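## Task

Pick up the carton marked R63 from the bench and set it on the counter. All other cartons on the bench must remain exactly where and how they were. The carton must not topple or finish tilted, and it must stay on the counter without the robot supporting it.

## Robot and tools

ROBOT. A simulated Hello Robot Stretch 3 with one arm: a two-wheel base (0.33 m long, 0.34 m wide), a lift on a mast, a telescoping arm that reaches out to the robot's RIGHT, a wrist (yaw, pitch, roll) and a two-finger gripper. The base cannot strafe; to shift the gripper forward or back you drive the base. It turns about the point midway between the wheels, 0.05 m behind the front edge. A stowed arm with folded wrist sweeps a 0.28 m radius when turning; an unfolded level wrist reaches past that. Loose objects may occasionally get nudged by outside forces.

FRAMES. Base frame: origin on the floor between the drive wheels, x forward, y left, z up. hand_pose is in this frame, at the fingertip meeting point. Odometry frame is the base frame at the scene start; heading is positive to the left, -3.142 to 3.142. base_tilt is in degrees (forward/right positive) with a fixed bias of up to about 4 degrees.

execute_actions takes "actions", a list run in order. Each action may hold "robot", "steps" (1 to 450 control steps at 30 per second; default 1) and "until" (only with steps; ends the action early when all its conditions hold). {"steps": n} alone just waits. "robot" is one command, a queue list of up to 8 commands (plus {"pause_s": s}, max 15 s) run one after another, or {"stop": true} which brakes everything and clears the queue. A command has:
- "base": exactly one of {"translate_m": d} (metres, relative offset from where the base is when the command starts, forward positive, |d| at most 1) or {"rotate_rad": d} (radians, relative, counter-clockwise/left positive, |d| at most 3.2).
- "joints": absolute targets by name; unnamed joints keep their goals. lift_m 0 to 1.1 (arm height); arm_m 0 to 0.52 (extension); wrist_yaw_rad -1.345 to 4.42 (0 along the arm, positive toward the front, 3.0 folded over the base); wrist_pitch_rad -1.57 to 0.451 (0 level, negative tips fingers down); wrist_roll_rad -2.911 to 2.911 (0 fingers side by side); gripper_m -0.089 to 0.179 (larger is wider; actual fingertip gap is about 0.007 smaller when almost shut, 0.025 smaller when fully open, zero below 0.007); head_pan_rad -3.953 to 1.73 (0 forward, positive left, -1.57 looks along the arm); head_tilt_rad -1.53 to 0.419 (negative down).
- "contact_limits": {"arm_m": effort percent 1 to 100}, the motor effort at which the arm motion halts; lower is gentler, too low stops instantly. It holds until arm_m's next command.
Any invalid value rejects the whole call and nothing runs. Motions start together and continue across later actions and while you think. A new command overrides at once; the rest of an older queue is discarded. Queued commands advance only when the previous one ends "done" (or "off_target" for base and gripper).

Waiting: {"robot": {...}, "steps": 450, "until": {"robot": {"status": "ended"}}} returns when nothing is moving and no queue runs. You can also test fields, e.g. {"lift_m": [">", 0.3]} or a status with ["!=", "moving"]; operators =, !=, <, <=, >, >=. Do not wait for exact equality on readings. "any" in place of "robot" triggers when any one motion ends.

zoom_image: {"camera": one of head_camera, nav_camera, wrist_camera, "region": [x0, y0, x1, y1]} in pixels of that camera's latest image, top-left origin, at most 504x504. Use it to read carton labels. Calibration: head_camera 896x504, nav_camera 672x504 fisheye, wrist_camera 644x364. Head pan/tilt moves both head cameras.

finished_scene: {"scene": number}. Ends the scene permanently and reports success; the next task is then given. Make sure all motion has ended first.

RESULTS. base_status and joint_status per joint: moving, done, off_target (resting short of goal, may still push), contact_stop (arm or lift hit something and went slack), time_out, stopped, not_commanded, torque_fault (a wrist servo switched off for about 10 s; joint limp, commands refused). base_status brackets show travelled versus goal from wheel counts (slip counts as travel). measured_speeds, motor_effort (percent, positive pushes toward higher values, peak in brackets, biased and noisy), refusals, queue (idle/running/done/dropped/stopped), queue_left. Lines starting "refused:" or "dropped:" name a rejected goal or abandoned queue; "replaced:" just reports how a previous motion ended. robot.on_its_own appears when the robot changed a goal itself, a joint is slack or off, a motor is under load at rest, or the base leans. lidar_m: 12 distances in 30-degree sectors, 1st ahead then counter-clockwise (4th left, 7th behind, 10th right), plane 0.17 m high. wrist_depth_mm and head_depth_mm: 7x7 median depths in mm.

SPEED. Base is fast (0.30 m/s, 1.9 rad/s) only with lift_m below 0.30, arm_m below 0.03 and wrist_yaw_rad above 2.54; otherwise 0.10 m/s and 0.63 rad/s.

GRIPPING. Close to a gripper_m below the carton width; release by opening at least 0.02 past where the fingers touched. The reading and "done" do not prove a grasp; check images. Too tight a squeeze triggers a force cutback and may let it slip; send a new value to re-squeeze.

AVOID. Fold or unfold the wrist only with lift_m 0.32 to 0.95, wrist_pitch_rad -0.4, roll near 0; once folded the lift may go to 0.25. With wrist_yaw_rad below -0.4 keep pitch at -0.5 or lower. Pushing on a rigid thing with the gripper above about 0.45 m, repeating a push after contact_stop, driving while holding or hooking something fixed, or snagging furniture (especially reversing) can tip the robot; if it leans, reverse in small steps, free the gripper, and lower lift_m to about 0.2. Don't knock other cartons, drop or slam the carton, or leave it tilted or resting on the gripper. Let everything settle before finishing.

Each tool is called after "Emit:" as a command line: name --argument value for each argument, lists and objects as JSON in quotes; but a table of rows of numbers goes row by row, as --pt "numbers of a row", without its own name.

## Session

Emit:
execute_actions --actions '[]'

Scene clock: 0.00 s.
robot.base_odometry: x=+0.000 y=+0.000 heading=+0.000 (m, m, rad; robot's odometry frame)
robot.turned_by_wheels: +0.000 (rad since the last result)
robot.turned_by_imu: +0.000 (rad since the last result)
robot.base_tilt: forward=+0.2 right=-0.3 (deg)
robot.lidar_m: 1.38 1.14 0.87 1.23 2.66 0.89 0.72 0.70 2.42 1.50 1.54 1.71
robot.head_depth_mm: 1631 1597 1601 1594 1603 1593 1587 / 1558 1528 1538 1527 1516 1531 1526 / 1484 1454 1456 1454 1440 1446 1443 / 1434 1408 1413 1412 1406 1405 1416 / 1358 1358 1355 1354 1351 1349 1349 / 1305 1315 1301 1312 1305 1299 1286 / 1263 1255 1252 1254 1248 1254 1238
robot.base_status: not_commanded
robot.joint_positions: lift_m=+0.309 arm_m=+0.001 wrist_yaw_rad=+3.098 wrist_pitch_rad=-0.540 wrist_roll_rad=-0.007 gripper_m=+0.037 head_pan_rad=+0.009 head_tilt_rad=+0.014
robot.joint_goals: lift_m=+0.309 arm_m=+0.001 wrist_yaw_rad=+3.098 wrist_pitch_rad=-0.540 wrist_roll_rad=-0.007 gripper_m=+0.037 head_pan_rad=+0.009 head_tilt_rad=+0.014
robot.joint_status: lift_m=not_commanded arm_m=not_commanded wrist_yaw_rad=not_commanded wrist_pitch_rad=not_commanded wrist_roll_rad=not_commanded gripper_m=not_commanded head_pan_rad=not_commanded head_tilt_rad=not_commanded
robot.measured_speeds: translate_m=+0.000 rotate_rad=+0.000 lift_m=+0.000 arm_m=+0.000 wrist_yaw_rad=+0.000 wrist_pitch_rad=+0.000 wrist_roll_rad=+0.000 head_pan_rad=+0.000 head_tilt_rad=+0.000
robot: refusals=0 queue=idle queue_left=0
robot.motor_effort: left_wheel=+0 right_wheel=+0 lift_m=+22 arm_m=-1 wrist_yaw_rad=+0 wrist_pitch_rad=+6 wrist_roll_rad=+0 gripper_m=-1 head_pan_rad=+0 head_tilt_rad=+3 (%)
robot.hand_pose: x=-0.0121 y=+0.0615 z=+0.2954 quat_wxyz=(+0.203, +0.683, +0.174, +0.680) (m; robot's base frame)
robot.wrist_depth_mm: - - - - - 796 741 / 937 956 - - - 902 874 / 729 753 774 794 829 850 871 / 598 621 627 652 663 676 699 / 510 521 - 565 551 571 576 / 458 - - - 486 487 493 / - - - - 416 425 430
pictures: head_camera (sideways: a quarter turn clockwise sets it upright), nav_camera (sideways: a quarter turn counterclockwise sets it upright), wrist_camera
Images, in order (width x height): head_camera 896x504, nav_camera 672x504, wrist_camera 644x364.

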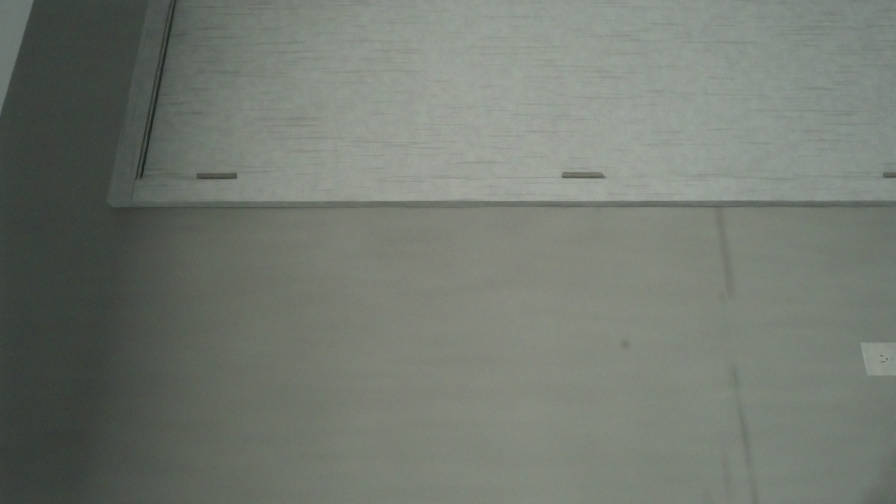

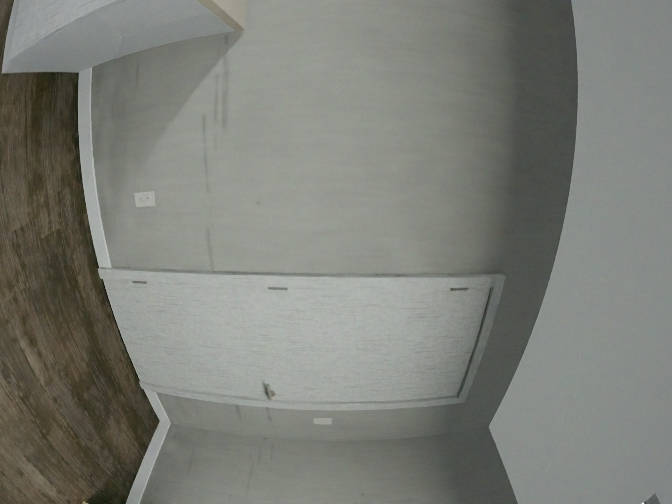

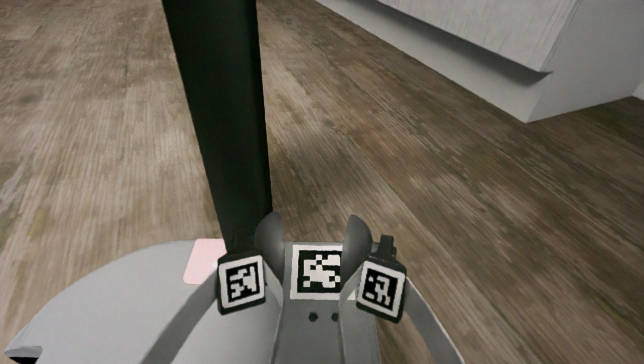

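Emit:
execute_actions --actions '[{"robot":{"joints":{"head_pan_rad":1.4,"head_tilt_rad":-0.6}},"steps":200,"until":{"robot":{"status":"ended"}}}]'

Emit:
execute_actions --actions '[{"robot":{"joints":{"head_pan_rad":-1.5}},"steps":200,"until":{"robot":{"status":"ended"}}}]'

Emit:
execute_actions --actions '[{"robot":{"joints":{"head_pan_rad":-3.0}},"steps":200,"until":{"robot":{"status":"ended"}}}]'

Scene clock: 6.60 s.
robot.base_odometry: x=+0.000 y=+0.000 heading=+0.000 (m, m, rad; robot's odometry frame)
robot.turned_by_wheels: +0.000 (rad since the last result)
robot.turned_by_imu: -0.001 (rad since the last result)
robot.base_tilt: forward=+0.2 right=-0.3 (deg)
robot.lidar_m: 1.38 1.15 0.87 1.24 2.66 0.89 0.72 0.70 2.43 1.50 1.54 1.71
robot.head_depth_mm: 1477 1503 995 1024 1121 1299 1205 / 1656 1658 1094 1185 1326 1412 1207 / 1880 1689 1226 1405 1635 1434 1210 / 2199 1713 1495 1729 1767 1456 1214 / 2591 1780 1872 2161 1806 1458 1220 / 2553 2660 2885 2350 1796 1467 1230 / 2438 2636 2914 2371 1813 1474 1252
robot.base_status: not_commanded
robot.joint_positions: lift_m=+0.309 arm_m=+0.001 wrist_yaw_rad=+3.098 wrist_pitch_rad=-0.540 wrist_roll_rad=-0.007 gripper_m=+0.037 head_pan_rad=+1.393 head_tilt_rad=-0.592
robot.joint_goals: lift_m=+0.309 arm_m=+0.001 wrist_yaw_rad=+3.098 wrist_pitch_rad=-0.540 wrist_roll_rad=-0.007 gripper_m=+0.037 head_pan_rad=+1.400 head_tilt_rad=-0.600
robot.joint_status: lift_m=not_commanded arm_m=not_commanded wrist_yaw_rad=not_commanded wrist_pitch_rad=not_commanded wrist_roll_rad=not_commanded gripper_m=not_commanded head_pan_rad=done head_tilt_rad=done
robot.measured_speeds: translate_m=+0.000 rotate_rad=+0.000 lift_m=+0.000 arm_m=+0.000 wrist_yaw_rad=+0.000 wrist_pitch_rad=+0.000 wrist_roll_rad=+0.000 head_pan_rad=+0.000 head_tilt_rad=+0.000
robot: refusals=0 queue=done queue_left=0
robot.motor_effort: left_wheel=+0(0) right_wheel=+1(1) lift_m=+23(23) arm_m=+0(1) wrist_yaw_rad=+0(1) wrist_pitch_rad=+6(6) wrist_roll_rad=+0(0) gripper_m=+0(0) head_pan_rad=+2(32) head_tilt_rad=-3(35) (%)
robot.hand_pose: x=-0.0121 y=+0.0615 z=+0.2954 quat_wxyz=(+0.203, +0.683, +0.174, +0.680) (m; robot's base frame)
robot.wrist_depth_mm: - - - - - 796 728 / 954 968 - - - 891 885 / 745 765 766 795 820 853 871 / 599 621 629 648 675 679 694 / 519 534 - 560 560 564 569 / 454 - - - 484 481 490 / - - - - 416 426 427
pictures: head_camera (sideways: a quarter turn clockwise sets it upright), nav_camera (sideways: a quarter turn counterclockwise sets it upright), wrist_camera
camera_calibration (this result's frames):
head_camera: T_world_to_cam=[[-0.087408, -0.523333, -0.847633, 1.12857], [-0.990369, 0.137365, 0.0173168, -0.0141765], [0.107373, 0.840983, -0.5303, 0.64913], [0, 0, 0, 1]] pos_world=[0.0149071, 0.0466588, 1.30109]
nav_camera: T_world_to_cam=[[0.112045, 0.526497, 0.842761, -1.05698], [0.984054, -0.176693, -0.0204449, 0.0719644], [0.138146, 0.831613, -0.537899, 0.657852], [0, 0, 0, 1]] pos_world=[-0.0432668, 0.0221345, 1.24611]
wrist_camera: T_world_to_cam=[[0.997184, -0.00594764, 0.0747589, -0.0152405], [0.0528949, -0.650887, -0.75733, 0.299107], [0.0531639, 0.759152, -0.648739, 0.309415], [0, 0, 0, 1]] pos_world=[-0.0170733, -0.0402986, 0.428392]
Images, in order (width x height): head_camera 896x504, nav_camera 672x504, wrist_camera 644x364.

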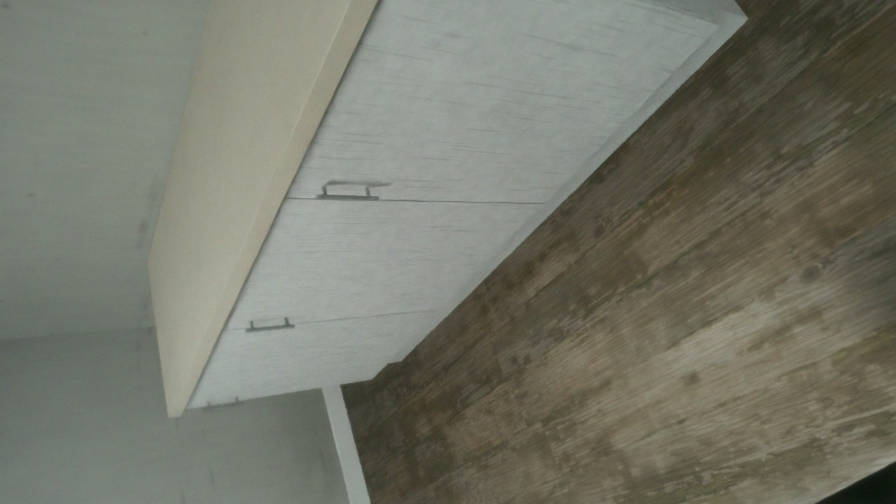

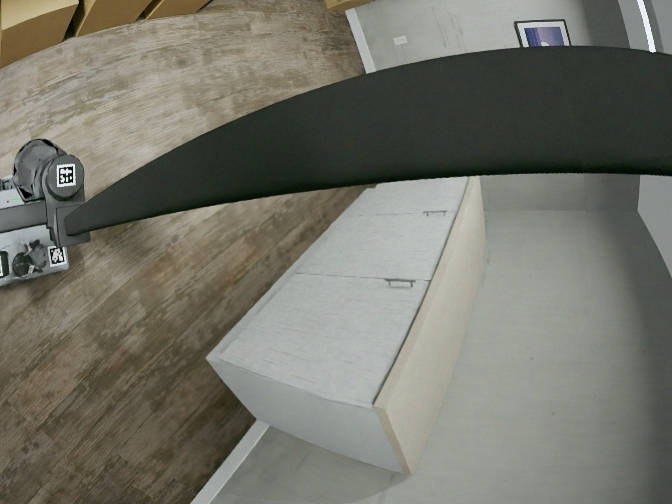

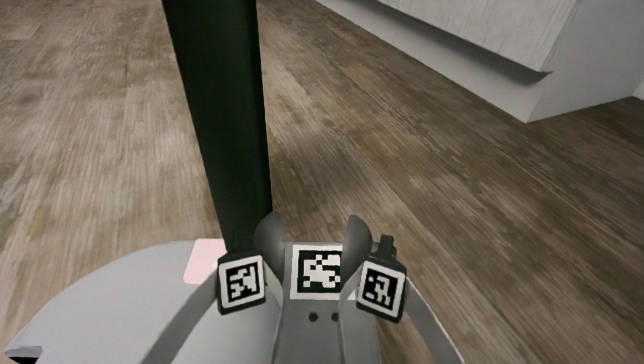

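Scene clock: 8.40 s.
robot.base_odometry: x=+0.000 y=+0.000 heading=+0.000 (m, m, rad; robot's odometry frame)
robot.turned_by_wheels: +0.000 (rad since the last result)
robot.turned_by_imu: +0.000 (rad since the last result)
robot.base_tilt: forward=+0.2 right=-0.3 (deg)
robot.lidar_m: 1.38 1.15 0.87 1.23 2.65 0.89 0.72 0.70 2.43 1.50 1.54 1.71
robot.head_depth_mm: 1828 2019 2353 2291 1773 1431 1203 / 1782 1953 2140 2083 1771 1432 1206 / 1721 1906 2043 2007 1788 1442 1208 / 1650 1850 1974 1954 1780 1451 1216 / 1630 1796 1875 1879 1784 1459 1219 / 1579 1725 1835 1957 1801 1452 1230 / 1548 1680 1793 1901 1816 1454 1232
robot.base_status: not_commanded
robot.joint_positions: lift_m=+0.309 arm_m=+0.001 wrist_yaw_rad=+3.098 wrist_pitch_rad=-0.540 wrist_roll_rad=-0.007 gripper_m=+0.037 head_pan_rad=-1.493 head_tilt_rad=-0.592
robot.joint_goals: lift_m=+0.309 arm_m=+0.001 wrist_yaw_rad=+3.098 wrist_pitch_rad=-0.540 wrist_roll_rad=-0.007 gripper_m=+0.037 head_pan_rad=-1.500 head_tilt_rad=-0.600
robot.joint_status: lift_m=not_commanded arm_m=not_commanded wrist_yaw_rad=not_commanded wrist_pitch_rad=not_commanded wrist_roll_rad=not_commanded gripper_m=not_commanded head_pan_rad=done head_tilt_rad=done
robot.measured_speeds: translate_m=+0.000 rotate_rad=+0.000 lift_m=+0.000 arm_m=+0.000 wrist_yaw_rad=+0.000 wrist_pitch_rad=+0.000 wrist_roll_rad=+0.000 head_pan_rad=+0.000 head_tilt_rad=+0.000
robot: refusals=0 queue=done queue_left=0
robot.motor_effort: left_wheel=+0(1) right_wheel=+1(1) lift_m=+22(22) arm_m=-1(1) wrist_yaw_rad=-1(0) wrist_pitch_rad=+6(6) wrist_roll_rad=+0(0) gripper_m=-1(0) head_pan_rad=-2(32) head_tilt_rad=-3(3) (%)
robot.hand_pose: x=-0.0121 y=+0.0615 z=+0.2954 quat_wxyz=(+0.203, +0.683, +0.174, +0.680) (m; robot's base frame)
robot.wrist_depth_mm: - - - - - 803 726 / 944 966 - - - 897 891 / 742 752 776 795 821 837 851 / 607 611 631 653 657 669 679 / 517 527 - 561 559 569 578 / 455 - - - 486 486 495 / - - - - 417 422 428
pictures: head_camera (sideways: a quarter turn clockwise sets it upright), nav_camera (sideways: a quarter turn counterclockwise sets it upright), wrist_camera
camera_calibration (this result's frames):
head_camera: T_world_to_cam=[[-0.0480151, 0.528735, -0.847428, 1.12806], [0.992869, 0.117943, 0.0173323, -0.0262945], [0.109112, -0.840553, -0.530628, 0.649546], [0, 0, 0, 1]] pos_world=[0.00939757, -0.0473678, 1.30108]
nav_camera: T_world_to_cam=[[0.0249825, -0.538033, 0.842553, -1.05618], [-0.99672, -0.0782973, -0.020445, 0.0840473], [0.0769697, -0.839279, -0.538225, 0.658649], [0, 0, 0, 1]] pos_world=[0.0594616, -0.00888789, 1.24611]
wrist_camera: T_world_to_cam=[[0.997184, -0.00594782, 0.074759, -0.0152406], [0.0528948, -0.650887, -0.75733, 0.299107], [0.0531641, 0.759151, -0.648739, 0.309415], [0, 0, 0, 1]] pos_world=[-0.0170733, -0.0402986, 0.428392]
Images, in order (width x height): head_camera 896x504, nav_camera 672x504, wrist_camera 644x364.

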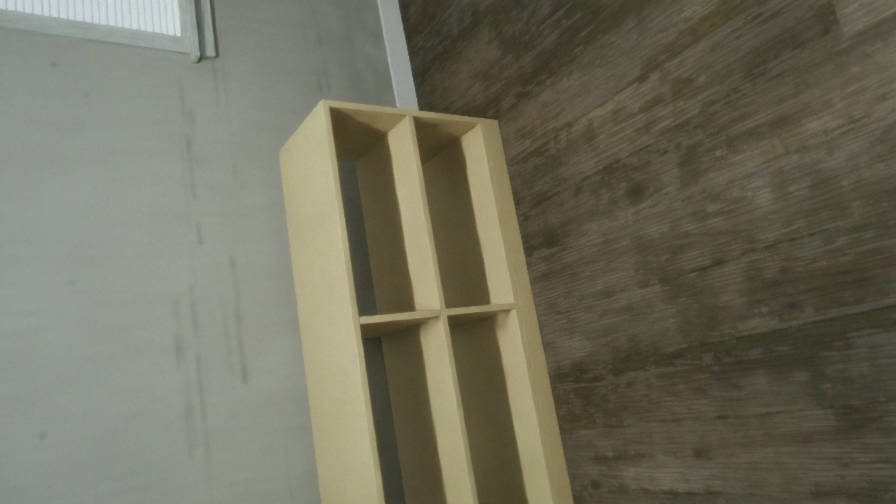

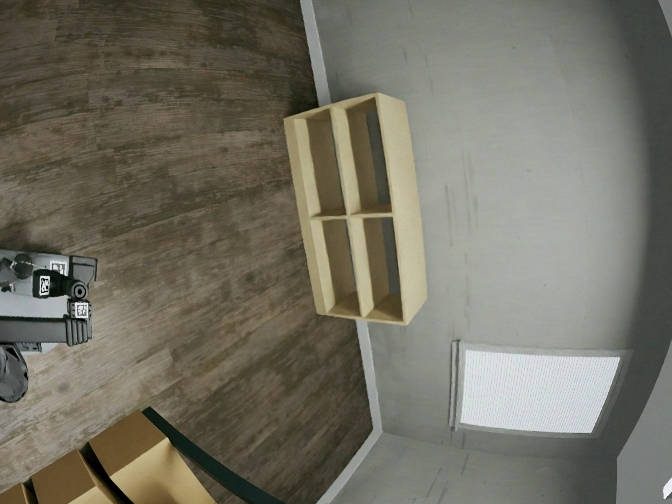

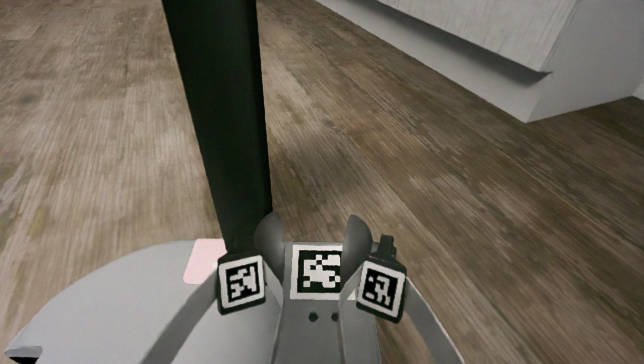

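Scene clock: 9.67 s.
robot.base_odometry: x=+0.000 y=+0.000 heading=+0.000 (m, m, rad; robot's odometry frame)
robot.turned_by_wheels: +0.000 (rad since the last result)
robot.turned_by_imu: +0.000 (rad since the last result)
robot.base_tilt: forward=+0.2 right=-0.3 (deg)
robot.lidar_m: 1.38 1.14 0.87 1.24 2.66 0.89 0.72 0.70 2.43 1.50 1.54 1.71
robot.head_depth_mm: 2222 1267 951 1729 1387 1315 1214 / 2202 1375 961 1758 1453 1293 1216 / 2162 1292 969 1720 1406 1221 1212 / 2067 1549 974 1641 1470 1246 1222 / 2056 1427 977 1644 1473 1185 1211 / 2005 2112 989 810 1425 1153 1198 / 1960 2061 997 795 1770 1105 1191
robot.base_status: not_commanded
robot.joint_positions: lift_m=+0.309 arm_m=+0.001 wrist_yaw_rad=+3.098 wrist_pitch_rad=-0.540 wrist_roll_rad=-0.007 gripper_m=+0.037 head_pan_rad=-2.993 head_tilt_rad=-0.592
robot.joint_goals: lift_m=+0.309 arm_m=+0.001 wrist_yaw_rad=+3.098 wrist_pitch_rad=-0.540 wrist_roll_rad=-0.007 gripper_m=+0.037 head_pan_rad=-3.000 head_tilt_rad=-0.600
robot.joint_status: lift_m=not_commanded arm_m=not_commanded wrist_yaw_rad=not_commanded wrist_pitch_rad=not_commanded wrist_roll_rad=not_commanded gripper_m=not_commanded head_pan_rad=done head_tilt_rad=done
robot.measured_speeds: translate_m=+0.000 rotate_rad=+0.000 lift_m=+0.000 arm_m=+0.000 wrist_yaw_rad=+0.000 wrist_pitch_rad=+0.000 wrist_roll_rad=+0.000 head_pan_rad=+0.000 head_tilt_rad=+0.000
robot: refusals=0 queue=done queue_left=0
robot.motor_effort: left_wheel=+0(0) right_wheel=+1(1) lift_m=+22(23) arm_m=-1(1) wrist_yaw_rad=+0(0) wrist_pitch_rad=+6(6) wrist_roll_rad=+0(0) gripper_m=+0(0) head_pan_rad=-2(31) head_tilt_rad=-3(2) (%)
robot.hand_pose: x=-0.0121 y=+0.0615 z=+0.2954 quat_wxyz=(+0.203, +0.683, +0.174, +0.680) (m; robot's base frame)
robot.wrist_depth_mm: - - - - - 799 733 / 927 946 - - - 892 874 / 729 751 772 789 813 845 876 / 608 618 621 639 657 678 688 / 514 528 - 564 561 566 574 / 458 - - - 484 487 492 / - - - - 416 422 430
pictures: head_camera (sideways: a quarter turn clockwise sets it upright), nav_camera (sideways: a quarter turn counterclockwise sets it upright), wrist_camera
camera_calibration (this result's frames):
head_camera: T_world_to_cam=[[0.524045, 0.0853019, -0.847408, 1.12455], [0.187882, -0.982039, 0.0173338, -0.021386], [-0.830709, -0.168296, -0.53066, 0.65532], [0, 0, 0, 1]] pos_world=[-0.0409158, -0.00664005, 1.30107]
nav_camera: T_world_to_cam=[[-0.53495, -0.0629848, 0.842533, -1.05274], [-0.148608, 0.988685, -0.020445, 0.0788739], [-0.831712, -0.136144, -0.538257, 0.664233], [0, 0, 0, 1]] pos_world=[0.00101125, -0.0538563, 1.2461]
wrist_camera: T_world_to_cam=[[0.997184, -0.00594784, 0.074759, -0.0152406], [0.0528948, -0.650887, -0.75733, 0.299107], [0.0531641, 0.759152, -0.648739, 0.309415], [0, 0, 0, 1]] pos_world=[-0.0170733, -0.0402986, 0.428392]
Images, in order (width x height): head_camera 896x504, nav_camera 672x504, wrist_camera 644x364.

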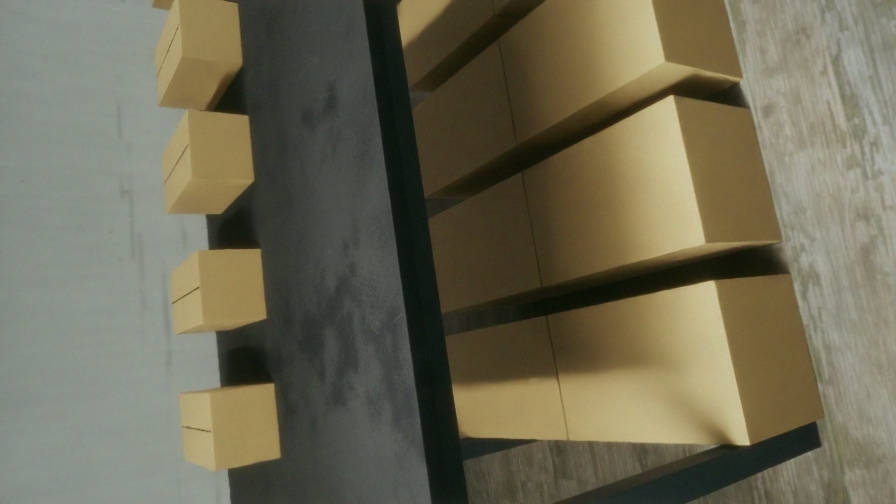

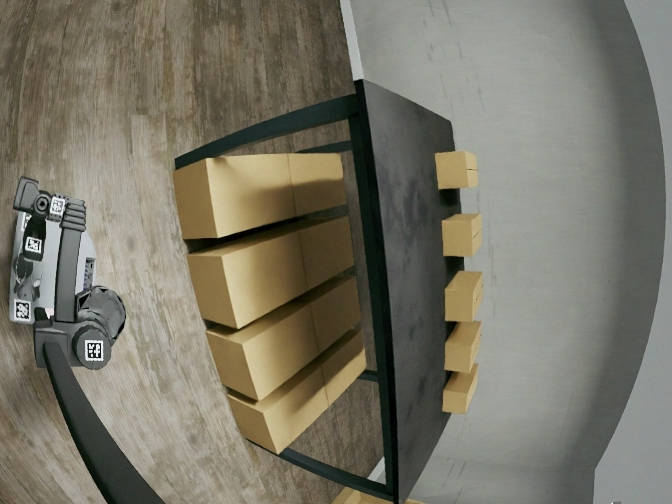

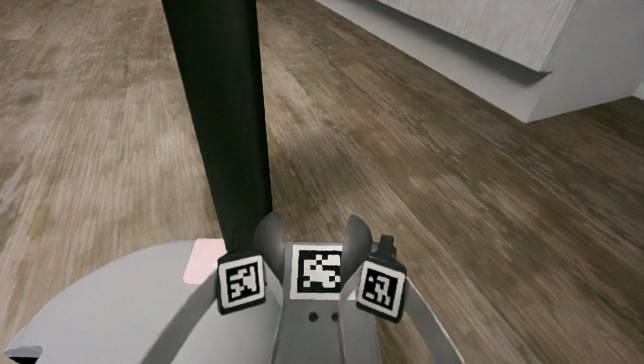

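Emit:
execute_actions --actions '[{"robot":[{"joints":{"lift_m":0.28,"head_pan_rad":-0.6},"base":{"rotate_rad":-1.18}},{"base":{"translate_m":0.75}},{"base":{"rotate_rad":-1.57}},{"base":{"translate_m":1.0}},{"base":{"translate_m":0.5}}],"steps":450,"until":{"robot":{"status":"ended"}}},{"steps":200,"until":{"robot":{"status":"ended"}}}]'

Scene clock: 36.37 s.
robot.base_odometry: x=-1.101 y=-1.266 heading=-2.750 (m, m, rad; robot's odometry frame)
robot.turned_by_wheels: -2.750 (rad since the last result)
robot.turned_by_imu: -2.683 (rad since the last result)
robot.base_tilt: forward=+0.2 right=-0.3 (deg)
robot.lidar_m: 0.92 0.97 1.15 1.12 0.93 1.42 2.83 0.80 0.60 0.53 1.27 0.95
robot.head_depth_mm: 1074 1212 1420 1674 1773 1437 1207 / 999 1121 1281 1495 1692 1438 1209 / 938 1045 1182 1361 1587 1437 1216 / 878 971 1096 1239 1436 1445 1222 / 830 909 1012 1137 1304 1416 1210 / 789 858 952 1064 1201 1340 1226 / 745 810 892 988 1111 1258 1220
robot.base_status: done (translate_m +0.5000 of +0.5000)
robot.joint_positions: lift_m=+0.281 arm_m=+0.001 wrist_yaw_rad=+3.098 wrist_pitch_rad=-0.540 wrist_roll_rad=-0.007 gripper_m=+0.037 head_pan_rad=-0.607 head_tilt_rad=-0.593
robot.joint_goals: lift_m=+0.280 arm_m=+0.001 wrist_yaw_rad=+3.098 wrist_pitch_rad=-0.540 wrist_roll_rad=-0.007 gripper_m=+0.037 head_pan_rad=-0.600 head_tilt_rad=-0.600
robot.joint_status: lift_m=done arm_m=not_commanded wrist_yaw_rad=not_commanded wrist_pitch_rad=not_commanded wrist_roll_rad=not_commanded gripper_m=not_commanded head_pan_rad=done head_tilt_rad=done
robot.measured_speeds: translate_m=+0.000 rotate_rad=+0.000 lift_m=+0.000 arm_m=+0.000 wrist_yaw_rad=+0.000 wrist_pitch_rad=+0.000 wrist_roll_rad=+0.000 head_pan_rad=+0.000 head_tilt_rad=+0.000
robot: refusals=0 queue=done queue_left=0
robot.motor_effort: left_wheel=+0(10) right_wheel=+0(6) lift_m=+12(25) arm_m=-1(1) wrist_yaw_rad=+0(0) wrist_pitch_rad=+6(6) wrist_roll_rad=+0(0) gripper_m=-1(1) head_pan_rad=+2(31) head_tilt_rad=-3(3) (%)
robot.hand_pose: x=-0.0121 y=+0.0615 z=+0.2669 quat_wxyz=(+0.203, +0.683, +0.174, +0.680) (m; robot's base frame)
robot.wrist_depth_mm: 762 968 - - - - - / 774 871 - 950 - - 983 / 687 706 720 743 756 787 804 / 563 577 590 603 615 632 638 / 480 507 - 535 517 530 534 / - - - - 451 451 459 / - - - - 392 394 401
pictures: head_camera (sideways: a quarter turn clockwise sets it upright), nav_camera (sideways: a quarter turn counterclockwise sets it upright), wrist_camera
camera_calibration (this result's frames):
head_camera: T_world_to_cam=[[-0.4405, 0.297734, -0.846944, 1.12983], [0.536764, 0.843554, 0.0173689, -0.0235599], [0.719614, -0.446958, -0.531398, 0.646825], [0, 0, 0, 1]] pos_world=[0.0448706, -0.0274108, 1.30103]
nav_camera: T_world_to_cam=[[0.433127, -0.321452, 0.842063, -1.05803], [-0.569907, -0.821455, -0.0204453, 0.0814442], [0.698289, -0.471042, -0.538992, 0.655857], [0, 0, 0, 1]] pos_world=[0.0466986, 0.0357336, 1.24609]
wrist_camera: T_world_to_cam=[[0.997184, -0.00594708, 0.0747589, -0.0131092], [0.0528949, -0.650891, -0.757326, 0.277495], [0.0531638, 0.759148, -0.648744, 0.290942], [0, 0, 0, 1]] pos_world=[-0.0170733, -0.0403266, 0.399881]
Images, in order (width x height): head_camera 896x504, nav_camera 672x504, wrist_camera 644x364.

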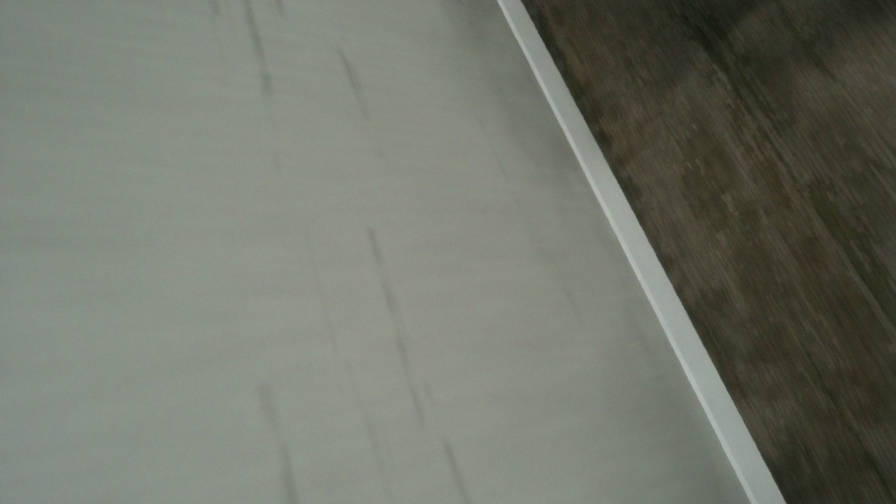

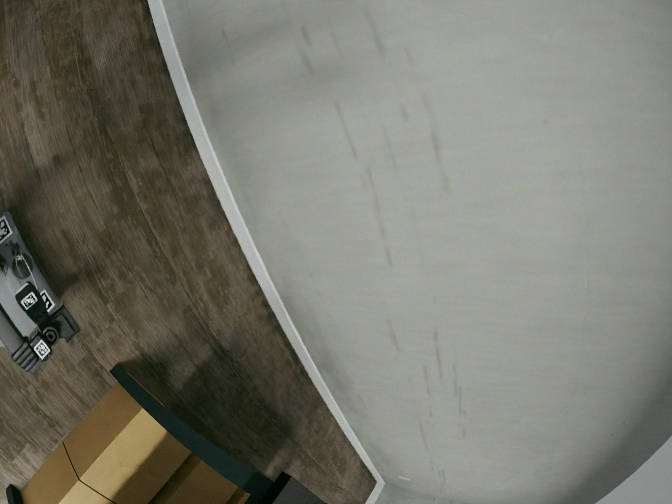

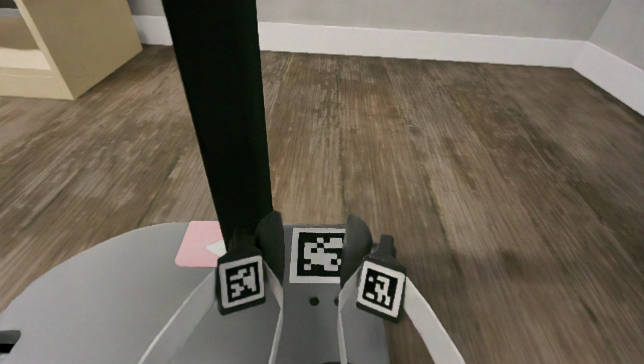

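Emit:
execute_actions --actions '[{"robot":[{"base":{"translate_m":0.58}},{"base":{"rotate_rad":-1.64}},{"base":{"translate_m":0.7},"joints":{"head_pan_rad":-0.9,"head_tilt_rad":-0.4}}],"steps":450,"until":{"robot":{"status":"ended"}}}]'

Scene clock: 50.73 s.
robot.base_odometry: x=-1.859 y=-0.824 heading=+1.893 (m, m, rad; robot's odometry frame)
robot.turned_by_wheels: -1.640 (rad since the last result)
robot.turned_by_imu: -1.600 (rad since the last result)
robot.base_tilt: forward=+0.2 right=-0.3 (deg)
robot.lidar_m: 1.47 0.52 0.37 0.36 0.37 0.50 1.32 1.82 0.49 0.46 0.48 0.64
robot.head_depth_mm: 3037 3319 2832 732 654 556 1167 / 3316 3562 3055 678 656 1204 1067 / 3560 3763 3233 858 662 1331 1080 / 3841 - 3449 839 729 1337 1076 / 3634 3900 3813 862 822 1349 1126 / 3217 3461 1294 965 1629 1396 1195 / 2948 3153 3142 1038 2297 1393 1351
robot.base_status: done (translate_m +0.7000 of +0.7000)
robot.joint_positions: lift_m=+0.281 arm_m=+0.001 wrist_yaw_rad=+3.098 wrist_pitch_rad=-0.540 wrist_roll_rad=-0.007 gripper_m=+0.037 head_pan_rad=-0.893 head_tilt_rad=-0.408
robot.joint_goals: lift_m=+0.280 arm_m=+0.001 wrist_yaw_rad=+3.098 wrist_pitch_rad=-0.540 wrist_roll_rad=-0.007 gripper_m=+0.037 head_pan_rad=-0.900 head_tilt_rad=-0.400
robot.joint_status: lift_m=done arm_m=not_commanded wrist_yaw_rad=not_commanded wrist_pitch_rad=not_commanded wrist_roll_rad=not_commanded gripper_m=not_commanded head_pan_rad=done head_tilt_rad=done
robot.measured_speeds: translate_m=+0.000 rotate_rad=+0.000 lift_m=+0.000 arm_m=+0.000 wrist_yaw_rad=+0.000 wrist_pitch_rad=+0.000 wrist_roll_rad=+0.000 head_pan_rad=+0.000 head_tilt_rad=+0.000
robot: refusals=0 queue=done queue_left=0
robot.motor_effort: left_wheel=+1(10) right_wheel=-1(4) lift_m=+12(12) arm_m=-1(1) wrist_yaw_rad=-1(1) wrist_pitch_rad=+6(6) wrist_roll_rad=+0(0) gripper_m=+0(1) head_pan_rad=-2(17) head_tilt_rad=+5(21) (%)
robot.hand_pose: x=-0.0121 y=+0.0614 z=+0.2669 quat_wxyz=(+0.203, +0.683, +0.174, +0.680) (m; robot's base frame)
robot.wrist_depth_mm: 356 361 - 366 371 371 376 / 400 400 - 413 414 419 425 / 447 454 463 466 471 474 479 / 498 506 505 518 517 530 539 / 483 511 - 538 522 527 536 / - - - - 456 454 456 / - - - - 389 396 403
pictures: head_camera (sideways: a quarter turn clockwise sets it upright), nav_camera (sideways: a quarter turn counterclockwise sets it upright), wrist_camera
camera_calibration (this result's frames):
head_camera: T_world_to_cam=[[-0.234991, 0.281209, -0.930431, 1.23748], [0.751344, 0.65984, 0.00966621, -0.014844], [0.616654, -0.696802, -0.366341, 0.432675], [0, 0, 0, 1]] pos_world=[0.0351388, -0.0367065, 1.31004]
nav_camera: T_world_to_cam=[[0.221711, -0.302485, 0.92701, -1.16754], [-0.776124, -0.630262, -0.0200317, 0.0821684], [0.590319, -0.715033, -0.374502, 0.442478], [0, 0, 0, 1]] pos_world=[0.0614273, 0.0150097, 1.24968]
wrist_camera: T_world_to_cam=[[0.997184, -0.00594656, 0.0747591, -0.0131093], [0.0528951, -0.650895, -0.757323, 0.277481], [0.0531637, 0.759145, -0.648747, 0.290956], [0, 0, 0, 1]] pos_world=[-0.0170734, -0.040345, 0.39988]
Images, in order (width x height): head_camera 896x504, nav_camera 672x504, wrist_camera 644x364.

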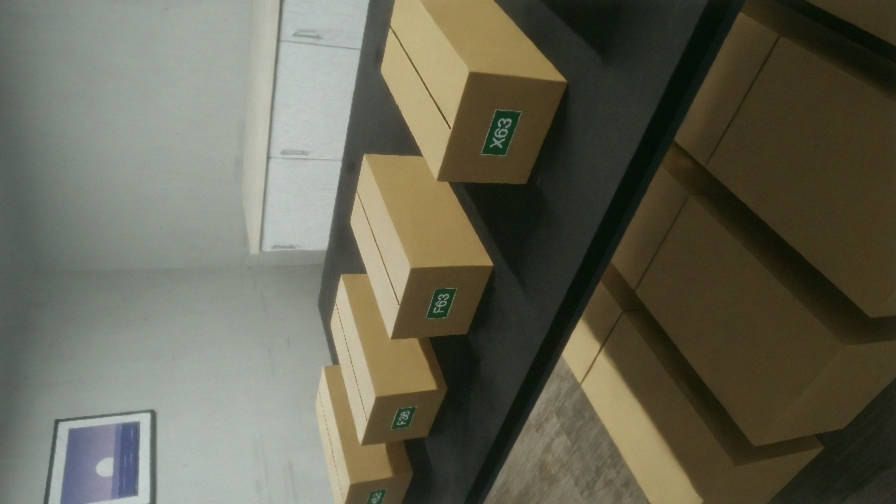

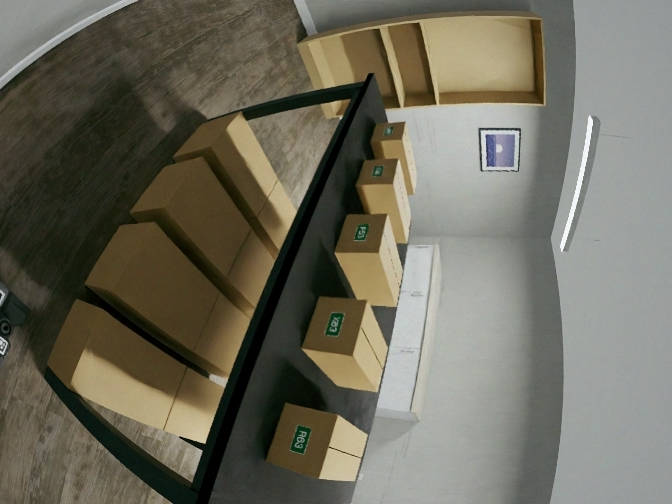

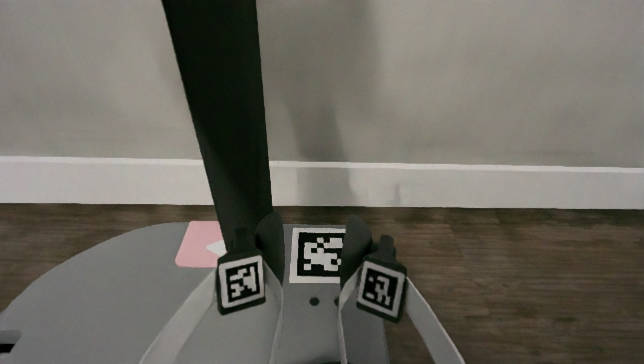

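Nearest one, at x≈0.06.

Emit:
execute_actions --actions '[{"robot":[{"base":{"translate_m":0.1},"joints":{"lift_m":0.6,"wrist_pitch_rad":-0.4,"head_pan_rad":-1.6,"head_tilt_rad":-0.6}},{"joints":{"lift_m":0.92,"wrist_yaw_rad":1.3,"gripper_m":0.179}},{"joints":{"wrist_pitch_rad":0,"lift_m":0.95}},{"joints":{"wrist_yaw_rad":0}}],"steps":450,"until":{"robot":{"status":"ended"}}}]'

Scene clock: 66.60 s.
robot.base_odometry: x=-1.890 y=-0.729 heading=+1.893 (m, m, rad; robot's odometry frame)
robot.turned_by_wheels: +0.000 (rad since the last result)
robot.turned_by_imu: -0.003 (rad since the last result)
robot.base_tilt: forward=+0.2 right=-0.3 (deg)
robot.lidar_m: 1.48 0.52 0.37 0.36 0.37 0.50 1.33 1.89 0.48 0.46 0.49 0.64
robot.head_depth_mm: 2904 3219 3223 697 562 - - / 2873 3170 959 700 574 - - / 2930 3213 668 636 - - - / 2941 3199 668 630 611 1121 965 / 2890 3120 980 716 584 1212 1121 / 2928 2695 728 645 585 1153 968 / 2901 2695 684 631 588 1186 972
robot.base_status: done (translate_m +0.1000 of +0.1000)
robot.joint_positions: lift_m=+0.949 arm_m=+0.001 wrist_yaw_rad=+0.003 wrist_pitch_rad=-0.021 wrist_roll_rad=-0.007 gripper_m=+0.179 head_pan_rad=-1.593 head_tilt_rad=-0.592
robot.joint_goals: lift_m=+0.950 arm_m=+0.001 wrist_yaw_rad=+0.000 wrist_pitch_rad=+0.000 wrist_roll_rad=-0.007 gripper_m=+0.179 head_pan_rad=-1.600 head_tilt_rad=-0.600
robot.joint_status: lift_m=done arm_m=not_commanded wrist_yaw_rad=done wrist_pitch_rad=done wrist_roll_rad=not_commanded gripper_m=done head_pan_rad=done head_tilt_rad=done
robot.measured_speeds: translate_m=+0.000 rotate_rad=+0.000 lift_m=+0.000 arm_m=+0.000 wrist_yaw_rad=+0.000 wrist_pitch_rad=+0.000 wrist_roll_rad=+0.000 head_pan_rad=+0.000 head_tilt_rad=+0.000
robot: refusals=0 queue=done queue_left=0
robot.motor_effort: left_wheel=+1(9) right_wheel=+0(4) lift_m=+33(35) arm_m=-1(2) wrist_yaw_rad=-2(2) wrist_pitch_rad=+10(10) wrist_roll_rad=+0(0) gripper_m=-1(83) head_pan_rad=-2(26) head_tilt_rad=-3(18) (%)
robot.hand_pose: x=-0.0207 y=-0.4015 z=+1.0586 quat_wxyz=(+0.710, +0.009, -0.704, -0.007) (m; robot's base frame)
robot.wrist_depth_mm: - - - - - - - / - - - - - - - / - - - - - - - / 467 392 721 438 - - - / 355 357 500 355 582 - - / - 362 375 369 403 416 - / 270 287 294 300 307 302 -
pictures: head_camera (sideways: a quarter turn clockwise sets it upright), nav_camera (sideways: a quarter turn counterclockwise sets it upright), wrist_camera
camera_calibration (this result's frames):
head_camera: T_world_to_cam=[[0.00510554, 0.530713, -0.847536, 1.12788], [0.999687, 0.0180491, 0.0173241, -0.0263254], [0.0244914, -0.84736, -0.530454, 0.649837], [0, 0, 0, 1]] pos_world=[0.00464334, -0.0474603, 1.30109]
nav_camera: T_world_to_cam=[[-0.0289527, -0.537662, 0.842663, -1.05599], [-0.999554, 0.0217824, -0.0204449, 0.0840645], [-0.00736279, -0.842879, -0.538053, 0.658939], [0, 0, 0, 1]] pos_world=[0.0583048, -0.0141919, 1.24611]
wrist_camera: T_world_to_cam=[[-0.996484, 0.000906701, 0.0837747, -0.114562], [-0.0821245, 0.18721, -0.978881, 1.14445], [-0.016571, -0.982319, -0.186478, -0.0335089], [0, 0, 0, 1]] pos_world=[-0.020727, -0.247065, 1.12363]
Images, in order (width x height): head_camera 896x504, nav_camera 672x504, wrist_camera 644x364.

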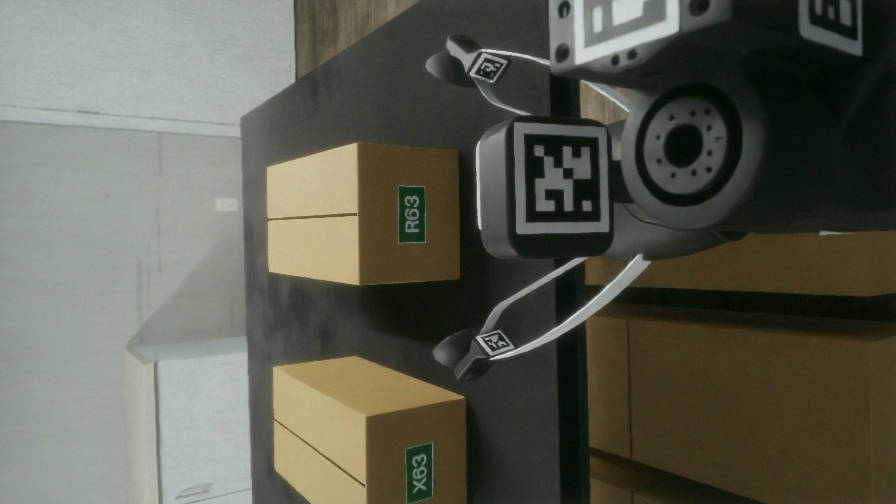

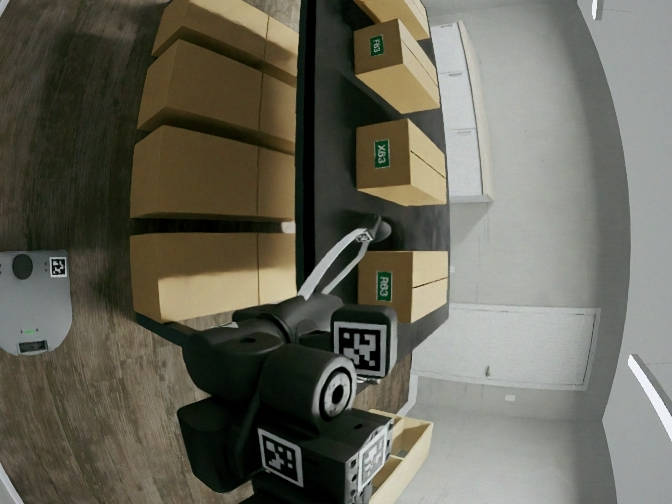

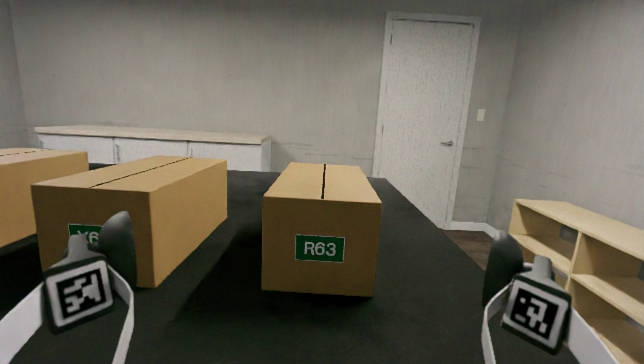

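Emit:
execute_actions --actions '[{"robot":{"joints":{"lift_m":0.9,"arm_m":0.19}},"steps":450,"until":{"robot":{"status":"ended"}}}]'

Scene clock: 74.80 s.
robot.base_odometry: x=-1.890 y=-0.729 heading=+1.893 (m, m, rad; robot's odometry frame)
robot.turned_by_wheels: +0.000 (rad since the last result)
robot.turned_by_imu: -0.001 (rad since the last result)
robot.base_tilt: forward=+0.2 right=-0.3 (deg)
robot.lidar_m: 1.48 0.52 0.37 0.36 0.37 0.50 1.34 1.89 0.48 0.46 0.49 0.64
robot.head_depth_mm: 2909 3261 3199 - - 734 1155 / 2889 3210 956 - 1613 1410 954 / 2958 3190 685 - - 1136 965 / 2909 3226 671 625 1290 1142 964 / 2947 3138 983 653 583 1214 1117 / 2918 2669 726 644 586 1155 969 / 2929 2652 686 632 586 1183 974
robot.base_status: done (translate_m +0.1000 of +0.1000)
robot.joint_positions: lift_m=+0.901 arm_m=+0.190 wrist_yaw_rad=+0.002 wrist_pitch_rad=-0.020 wrist_roll_rad=-0.007 gripper_m=+0.179 head_pan_rad=-1.593 head_tilt_rad=-0.592
robot.joint_goals: lift_m=+0.900 arm_m=+0.190 wrist_yaw_rad=+0.000 wrist_pitch_rad=+0.000 wrist_roll_rad=-0.007 gripper_m=+0.179 head_pan_rad=-1.600 head_tilt_rad=-0.600
robot.joint_status: lift_m=done arm_m=done wrist_yaw_rad=done wrist_pitch_rad=done wrist_roll_rad=not_commanded gripper_m=done head_pan_rad=done head_tilt_rad=done
robot.measured_speeds: translate_m=+0.000 rotate_rad=+0.000 lift_m=+0.000 arm_m=+0.000 wrist_yaw_rad=+0.000 wrist_pitch_rad=+0.000 wrist_roll_rad=+0.000 head_pan_rad=+0.000 head_tilt_rad=+0.000
robot: refusals=0 queue=done queue_left=0
robot.motor_effort: left_wheel=+1(2) right_wheel=+0(1) lift_m=+12(26) arm_m=+3(0) wrist_yaw_rad=-1(2) wrist_pitch_rad=+9(9) wrist_roll_rad=+0(0) gripper_m=+1(1) head_pan_rad=-2(2) head_tilt_rad=-4(3) (%)
robot.hand_pose: x=-0.0210 y=-0.5903 z=+1.0100 quat_wxyz=(+0.710, +0.008, -0.704, -0.007) (m; robot's base frame)
robot.wrist_depth_mm: - - - - - - - / - - - - - - - / - - - - - - - / 221 314 224 203 262 - - / 216 342 157 156 155 - - / - 284 163 161 161 316 - / 207 219 169 168 167 230 274
pictures: head_camera (sideways: a quarter turn clockwise sets it upright), nav_camera (sideways: a quarter turn counterclockwise sets it upright), wrist_camera
camera_calibration (this result's frames):
head_camera: T_world_to_cam=[[0.00518841, 0.530924, -0.847403, 1.12771], [0.99969, 0.0178975, 0.0173342, -0.0263385], [0.0243696, -0.84723, -0.530667, 0.650114], [0, 0, 0, 1]] pos_world=[0.00463636, -0.0474598, 1.30107]
nav_camera: T_world_to_cam=[[-0.0290366, -0.537869, 0.842528, -1.05582], [-0.99955, 0.0219347, -0.020445, 0.0840646], [-0.00748387, -0.842743, -0.538264, 0.659215], [0, 0, 0, 1]] pos_world=[0.058303, -0.0141856, 1.2461]
wrist_camera: T_world_to_cam=[[-0.996482, 0.00233407, 0.0837699, -0.109812], [-0.0818741, 0.186087, -0.979116, 1.1318], [-0.0178738, -0.98253, -0.185241, -0.229462], [0, 0, 0, 1]] pos_world=[-0.0208614, -0.43581, 1.07486]
Images, in order (width x height): head_camera 896x504, nav_camera 672x504, wrist_camera 644x364.

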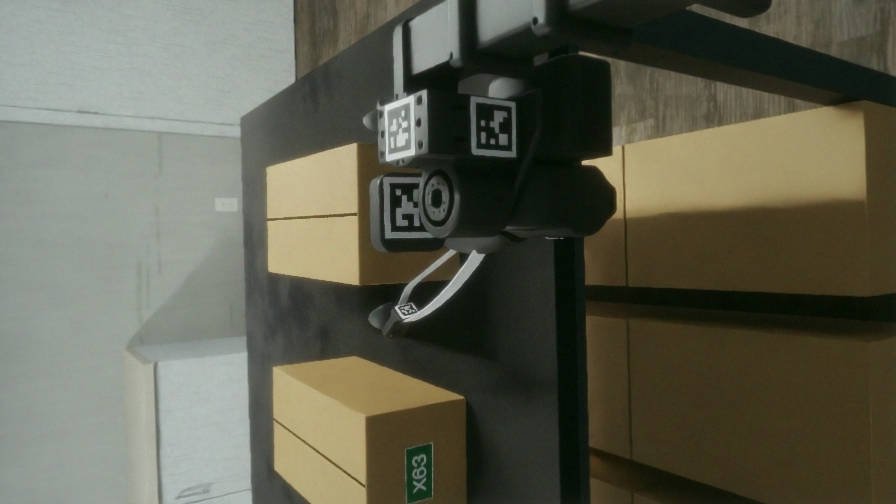

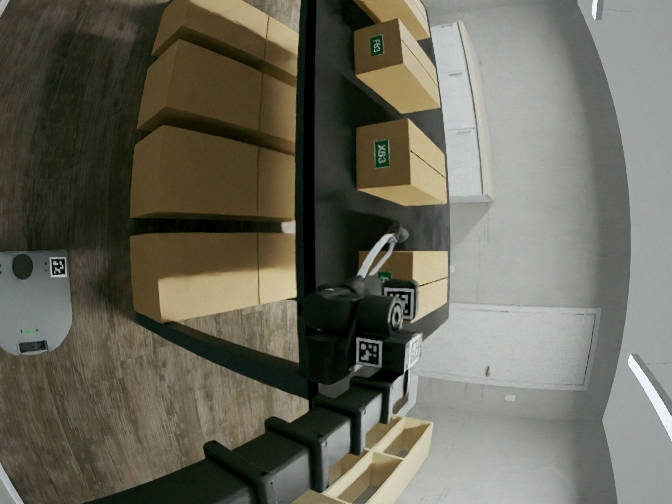

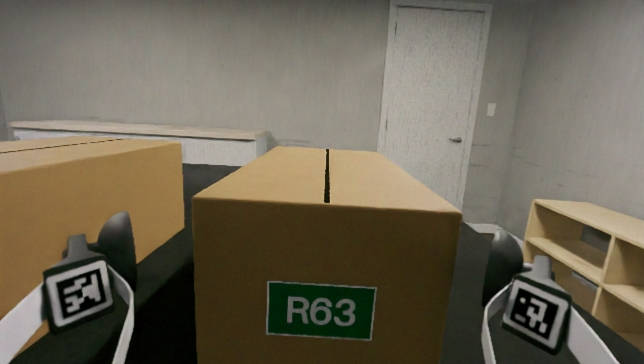

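Emit:
execute_actions --actions '[{"robot":[{"base":{"translate_m":-0.007},"joints":{"lift_m":1.09}},{"joints":{"wrist_pitch_rad":-0.6}},{"joints":{"arm_m":0.34}},{"joints":{"lift_m":1.03}}],"steps":450,"until":{"robot":{"status":"ended"}}}]'

Scene clock: 89.37 s.
robot.base_odometry: x=-1.888 y=-0.735 heading=+1.893 (m, m, rad; robot's odometry frame)
robot.turned_by_wheels: +0.000 (rad since the last result)
robot.turned_by_imu: -0.002 (rad since the last result)
robot.base_tilt: forward=+0.2 right=-0.3 (deg)
robot.lidar_m: 1.47 0.52 0.37 0.36 0.37 0.50 1.33 1.89 0.48 0.46 0.49 0.64
robot.head_depth_mm: 2904 - 3328 669 601 734 1182 / 2886 - 901 673 615 1409 961 / 2917 - 606 628 615 1141 963 / 2884 3162 631 630 612 1148 956 / 2955 3199 985 681 583 1239 1025 / 2916 2663 756 647 586 1150 968 / 2838 2671 683 634 587 1161 969
robot.base_status: done (translate_m -0.0070 of -0.0070)
robot.joint_positions: lift_m=+1.031 arm_m=+0.340 wrist_yaw_rad=+0.002 wrist_pitch_rad=-0.579 wrist_roll_rad=-0.003 gripper_m=+0.179 head_pan_rad=-1.593 head_tilt_rad=-0.592
robot.joint_goals: lift_m=+1.031 arm_m=+0.340 wrist_yaw_rad=+0.000 wrist_pitch_rad=-0.600 wrist_roll_rad=-0.003 gripper_m=+0.179 head_pan_rad=-1.600 head_tilt_rad=-0.600
robot.joint_status: lift_m=contact_stop arm_m=done wrist_yaw_rad=done wrist_pitch_rad=done wrist_roll_rad=not_commanded gripper_m=done head_pan_rad=done head_tilt_rad=done
robot.measured_speeds: translate_m=+0.000 rotate_rad=+0.000 lift_m=+0.000 arm_m=+0.000 wrist_yaw_rad=+0.000 wrist_pitch_rad=+0.024 wrist_roll_rad=+0.000 head_pan_rad=+0.000 head_tilt_rad=+0.000
robot: refusals=0 queue=dropped queue_left=0
robot.on_its_own: lift_m is slack since a contact_stop, until your next command for it
robot.motor_effort: left_wheel=+2(3) right_wheel=-1(4) lift_m=+22(34) arm_m=+2(3) wrist_yaw_rad=-1(2) wrist_pitch_rad=-10(12) wrist_roll_rad=-2(2) gripper_m=-1(1) head_pan_rad=-2(3) head_tilt_rad=-3(3) (%)
robot.hand_pose: x=-0.0212 y=-0.6858 z=+1.0093 quat_wxyz=(+0.679, +0.203, -0.676, -0.201) (m; robot's base frame)
robot.wrist_depth_mm: 629 654 676 702 - - - / 242 485 476 252 530 - - / 222 362 204 200 215 - - / 226 304 162 165 170 359 - / 228 268 138 141 143 302 - / - 119 120 123 124 132 - / 208 106 107 108 110 216 234
pictures: head_camera (sideways: a quarter turn clockwise sets it upright), nav_camera (sideways: a quarter turn counterclockwise sets it upright), wrist_camera
camera_calibration (this result's frames):
head_camera: T_world_to_cam=[[0.00520795, 0.530989, -0.847363, 1.12765], [0.99969, 0.0178621, 0.0173372, -0.0263425], [0.0243416, -0.847191, -0.530731, 0.650198], [0, 0, 0, 1]] pos_world=[0.00463474, -0.0474597, 1.30107]
nav_camera: T_world_to_cam=[[-0.0290564, -0.537932, 0.842487, -1.05576], [-0.99955, 0.0219704, -0.0204451, 0.0840647], [-0.00751169, -0.842702, -0.538328, 0.659298], [0, 0, 0, 1]] pos_world=[0.0583026, -0.0141831, 1.2461]
wrist_camera: T_world_to_cam=[[-0.996725, -0.0403764, 0.0700651, -0.125157], [-0.0788526, 0.677425, -0.731353, 1.23585], [-0.0179345, -0.734483, -0.67839, 0.344436], [0, 0, 0, 1]] pos_world=[-0.0211203, -0.589267, 1.14627]
Images, in order (width x height): head_camera 896x504, nav_camera 672x504, wrist_camera 644x364.

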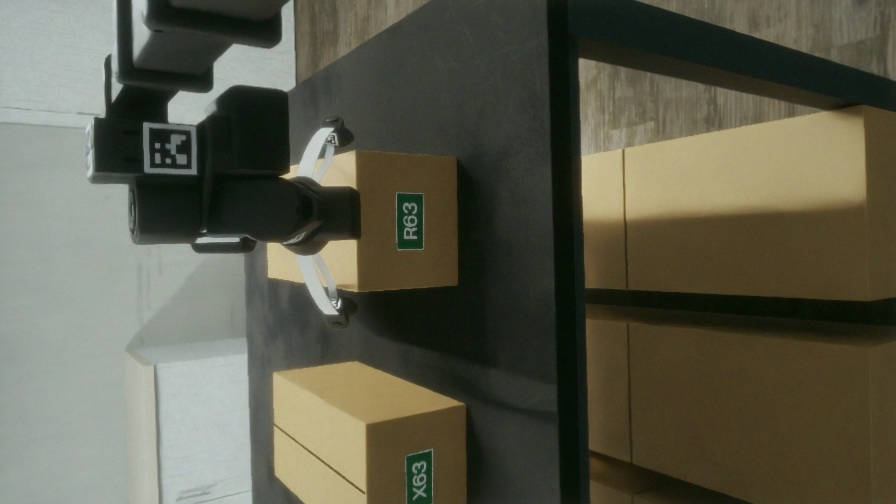

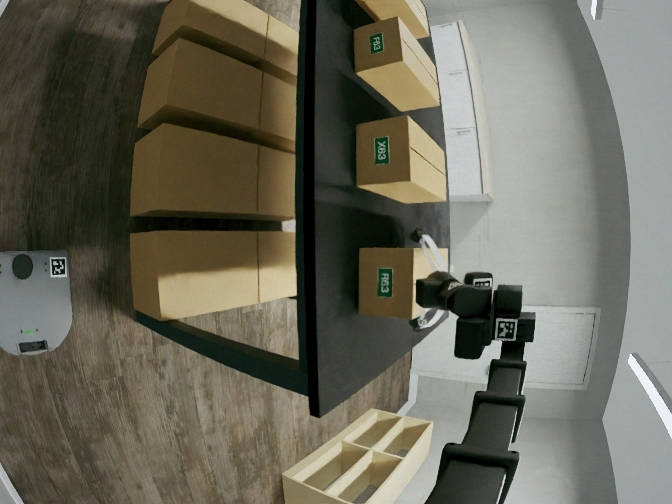

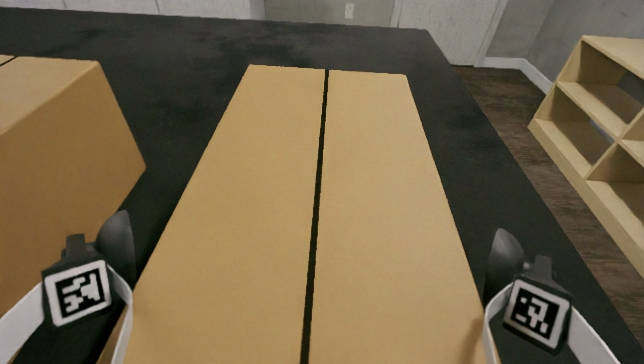

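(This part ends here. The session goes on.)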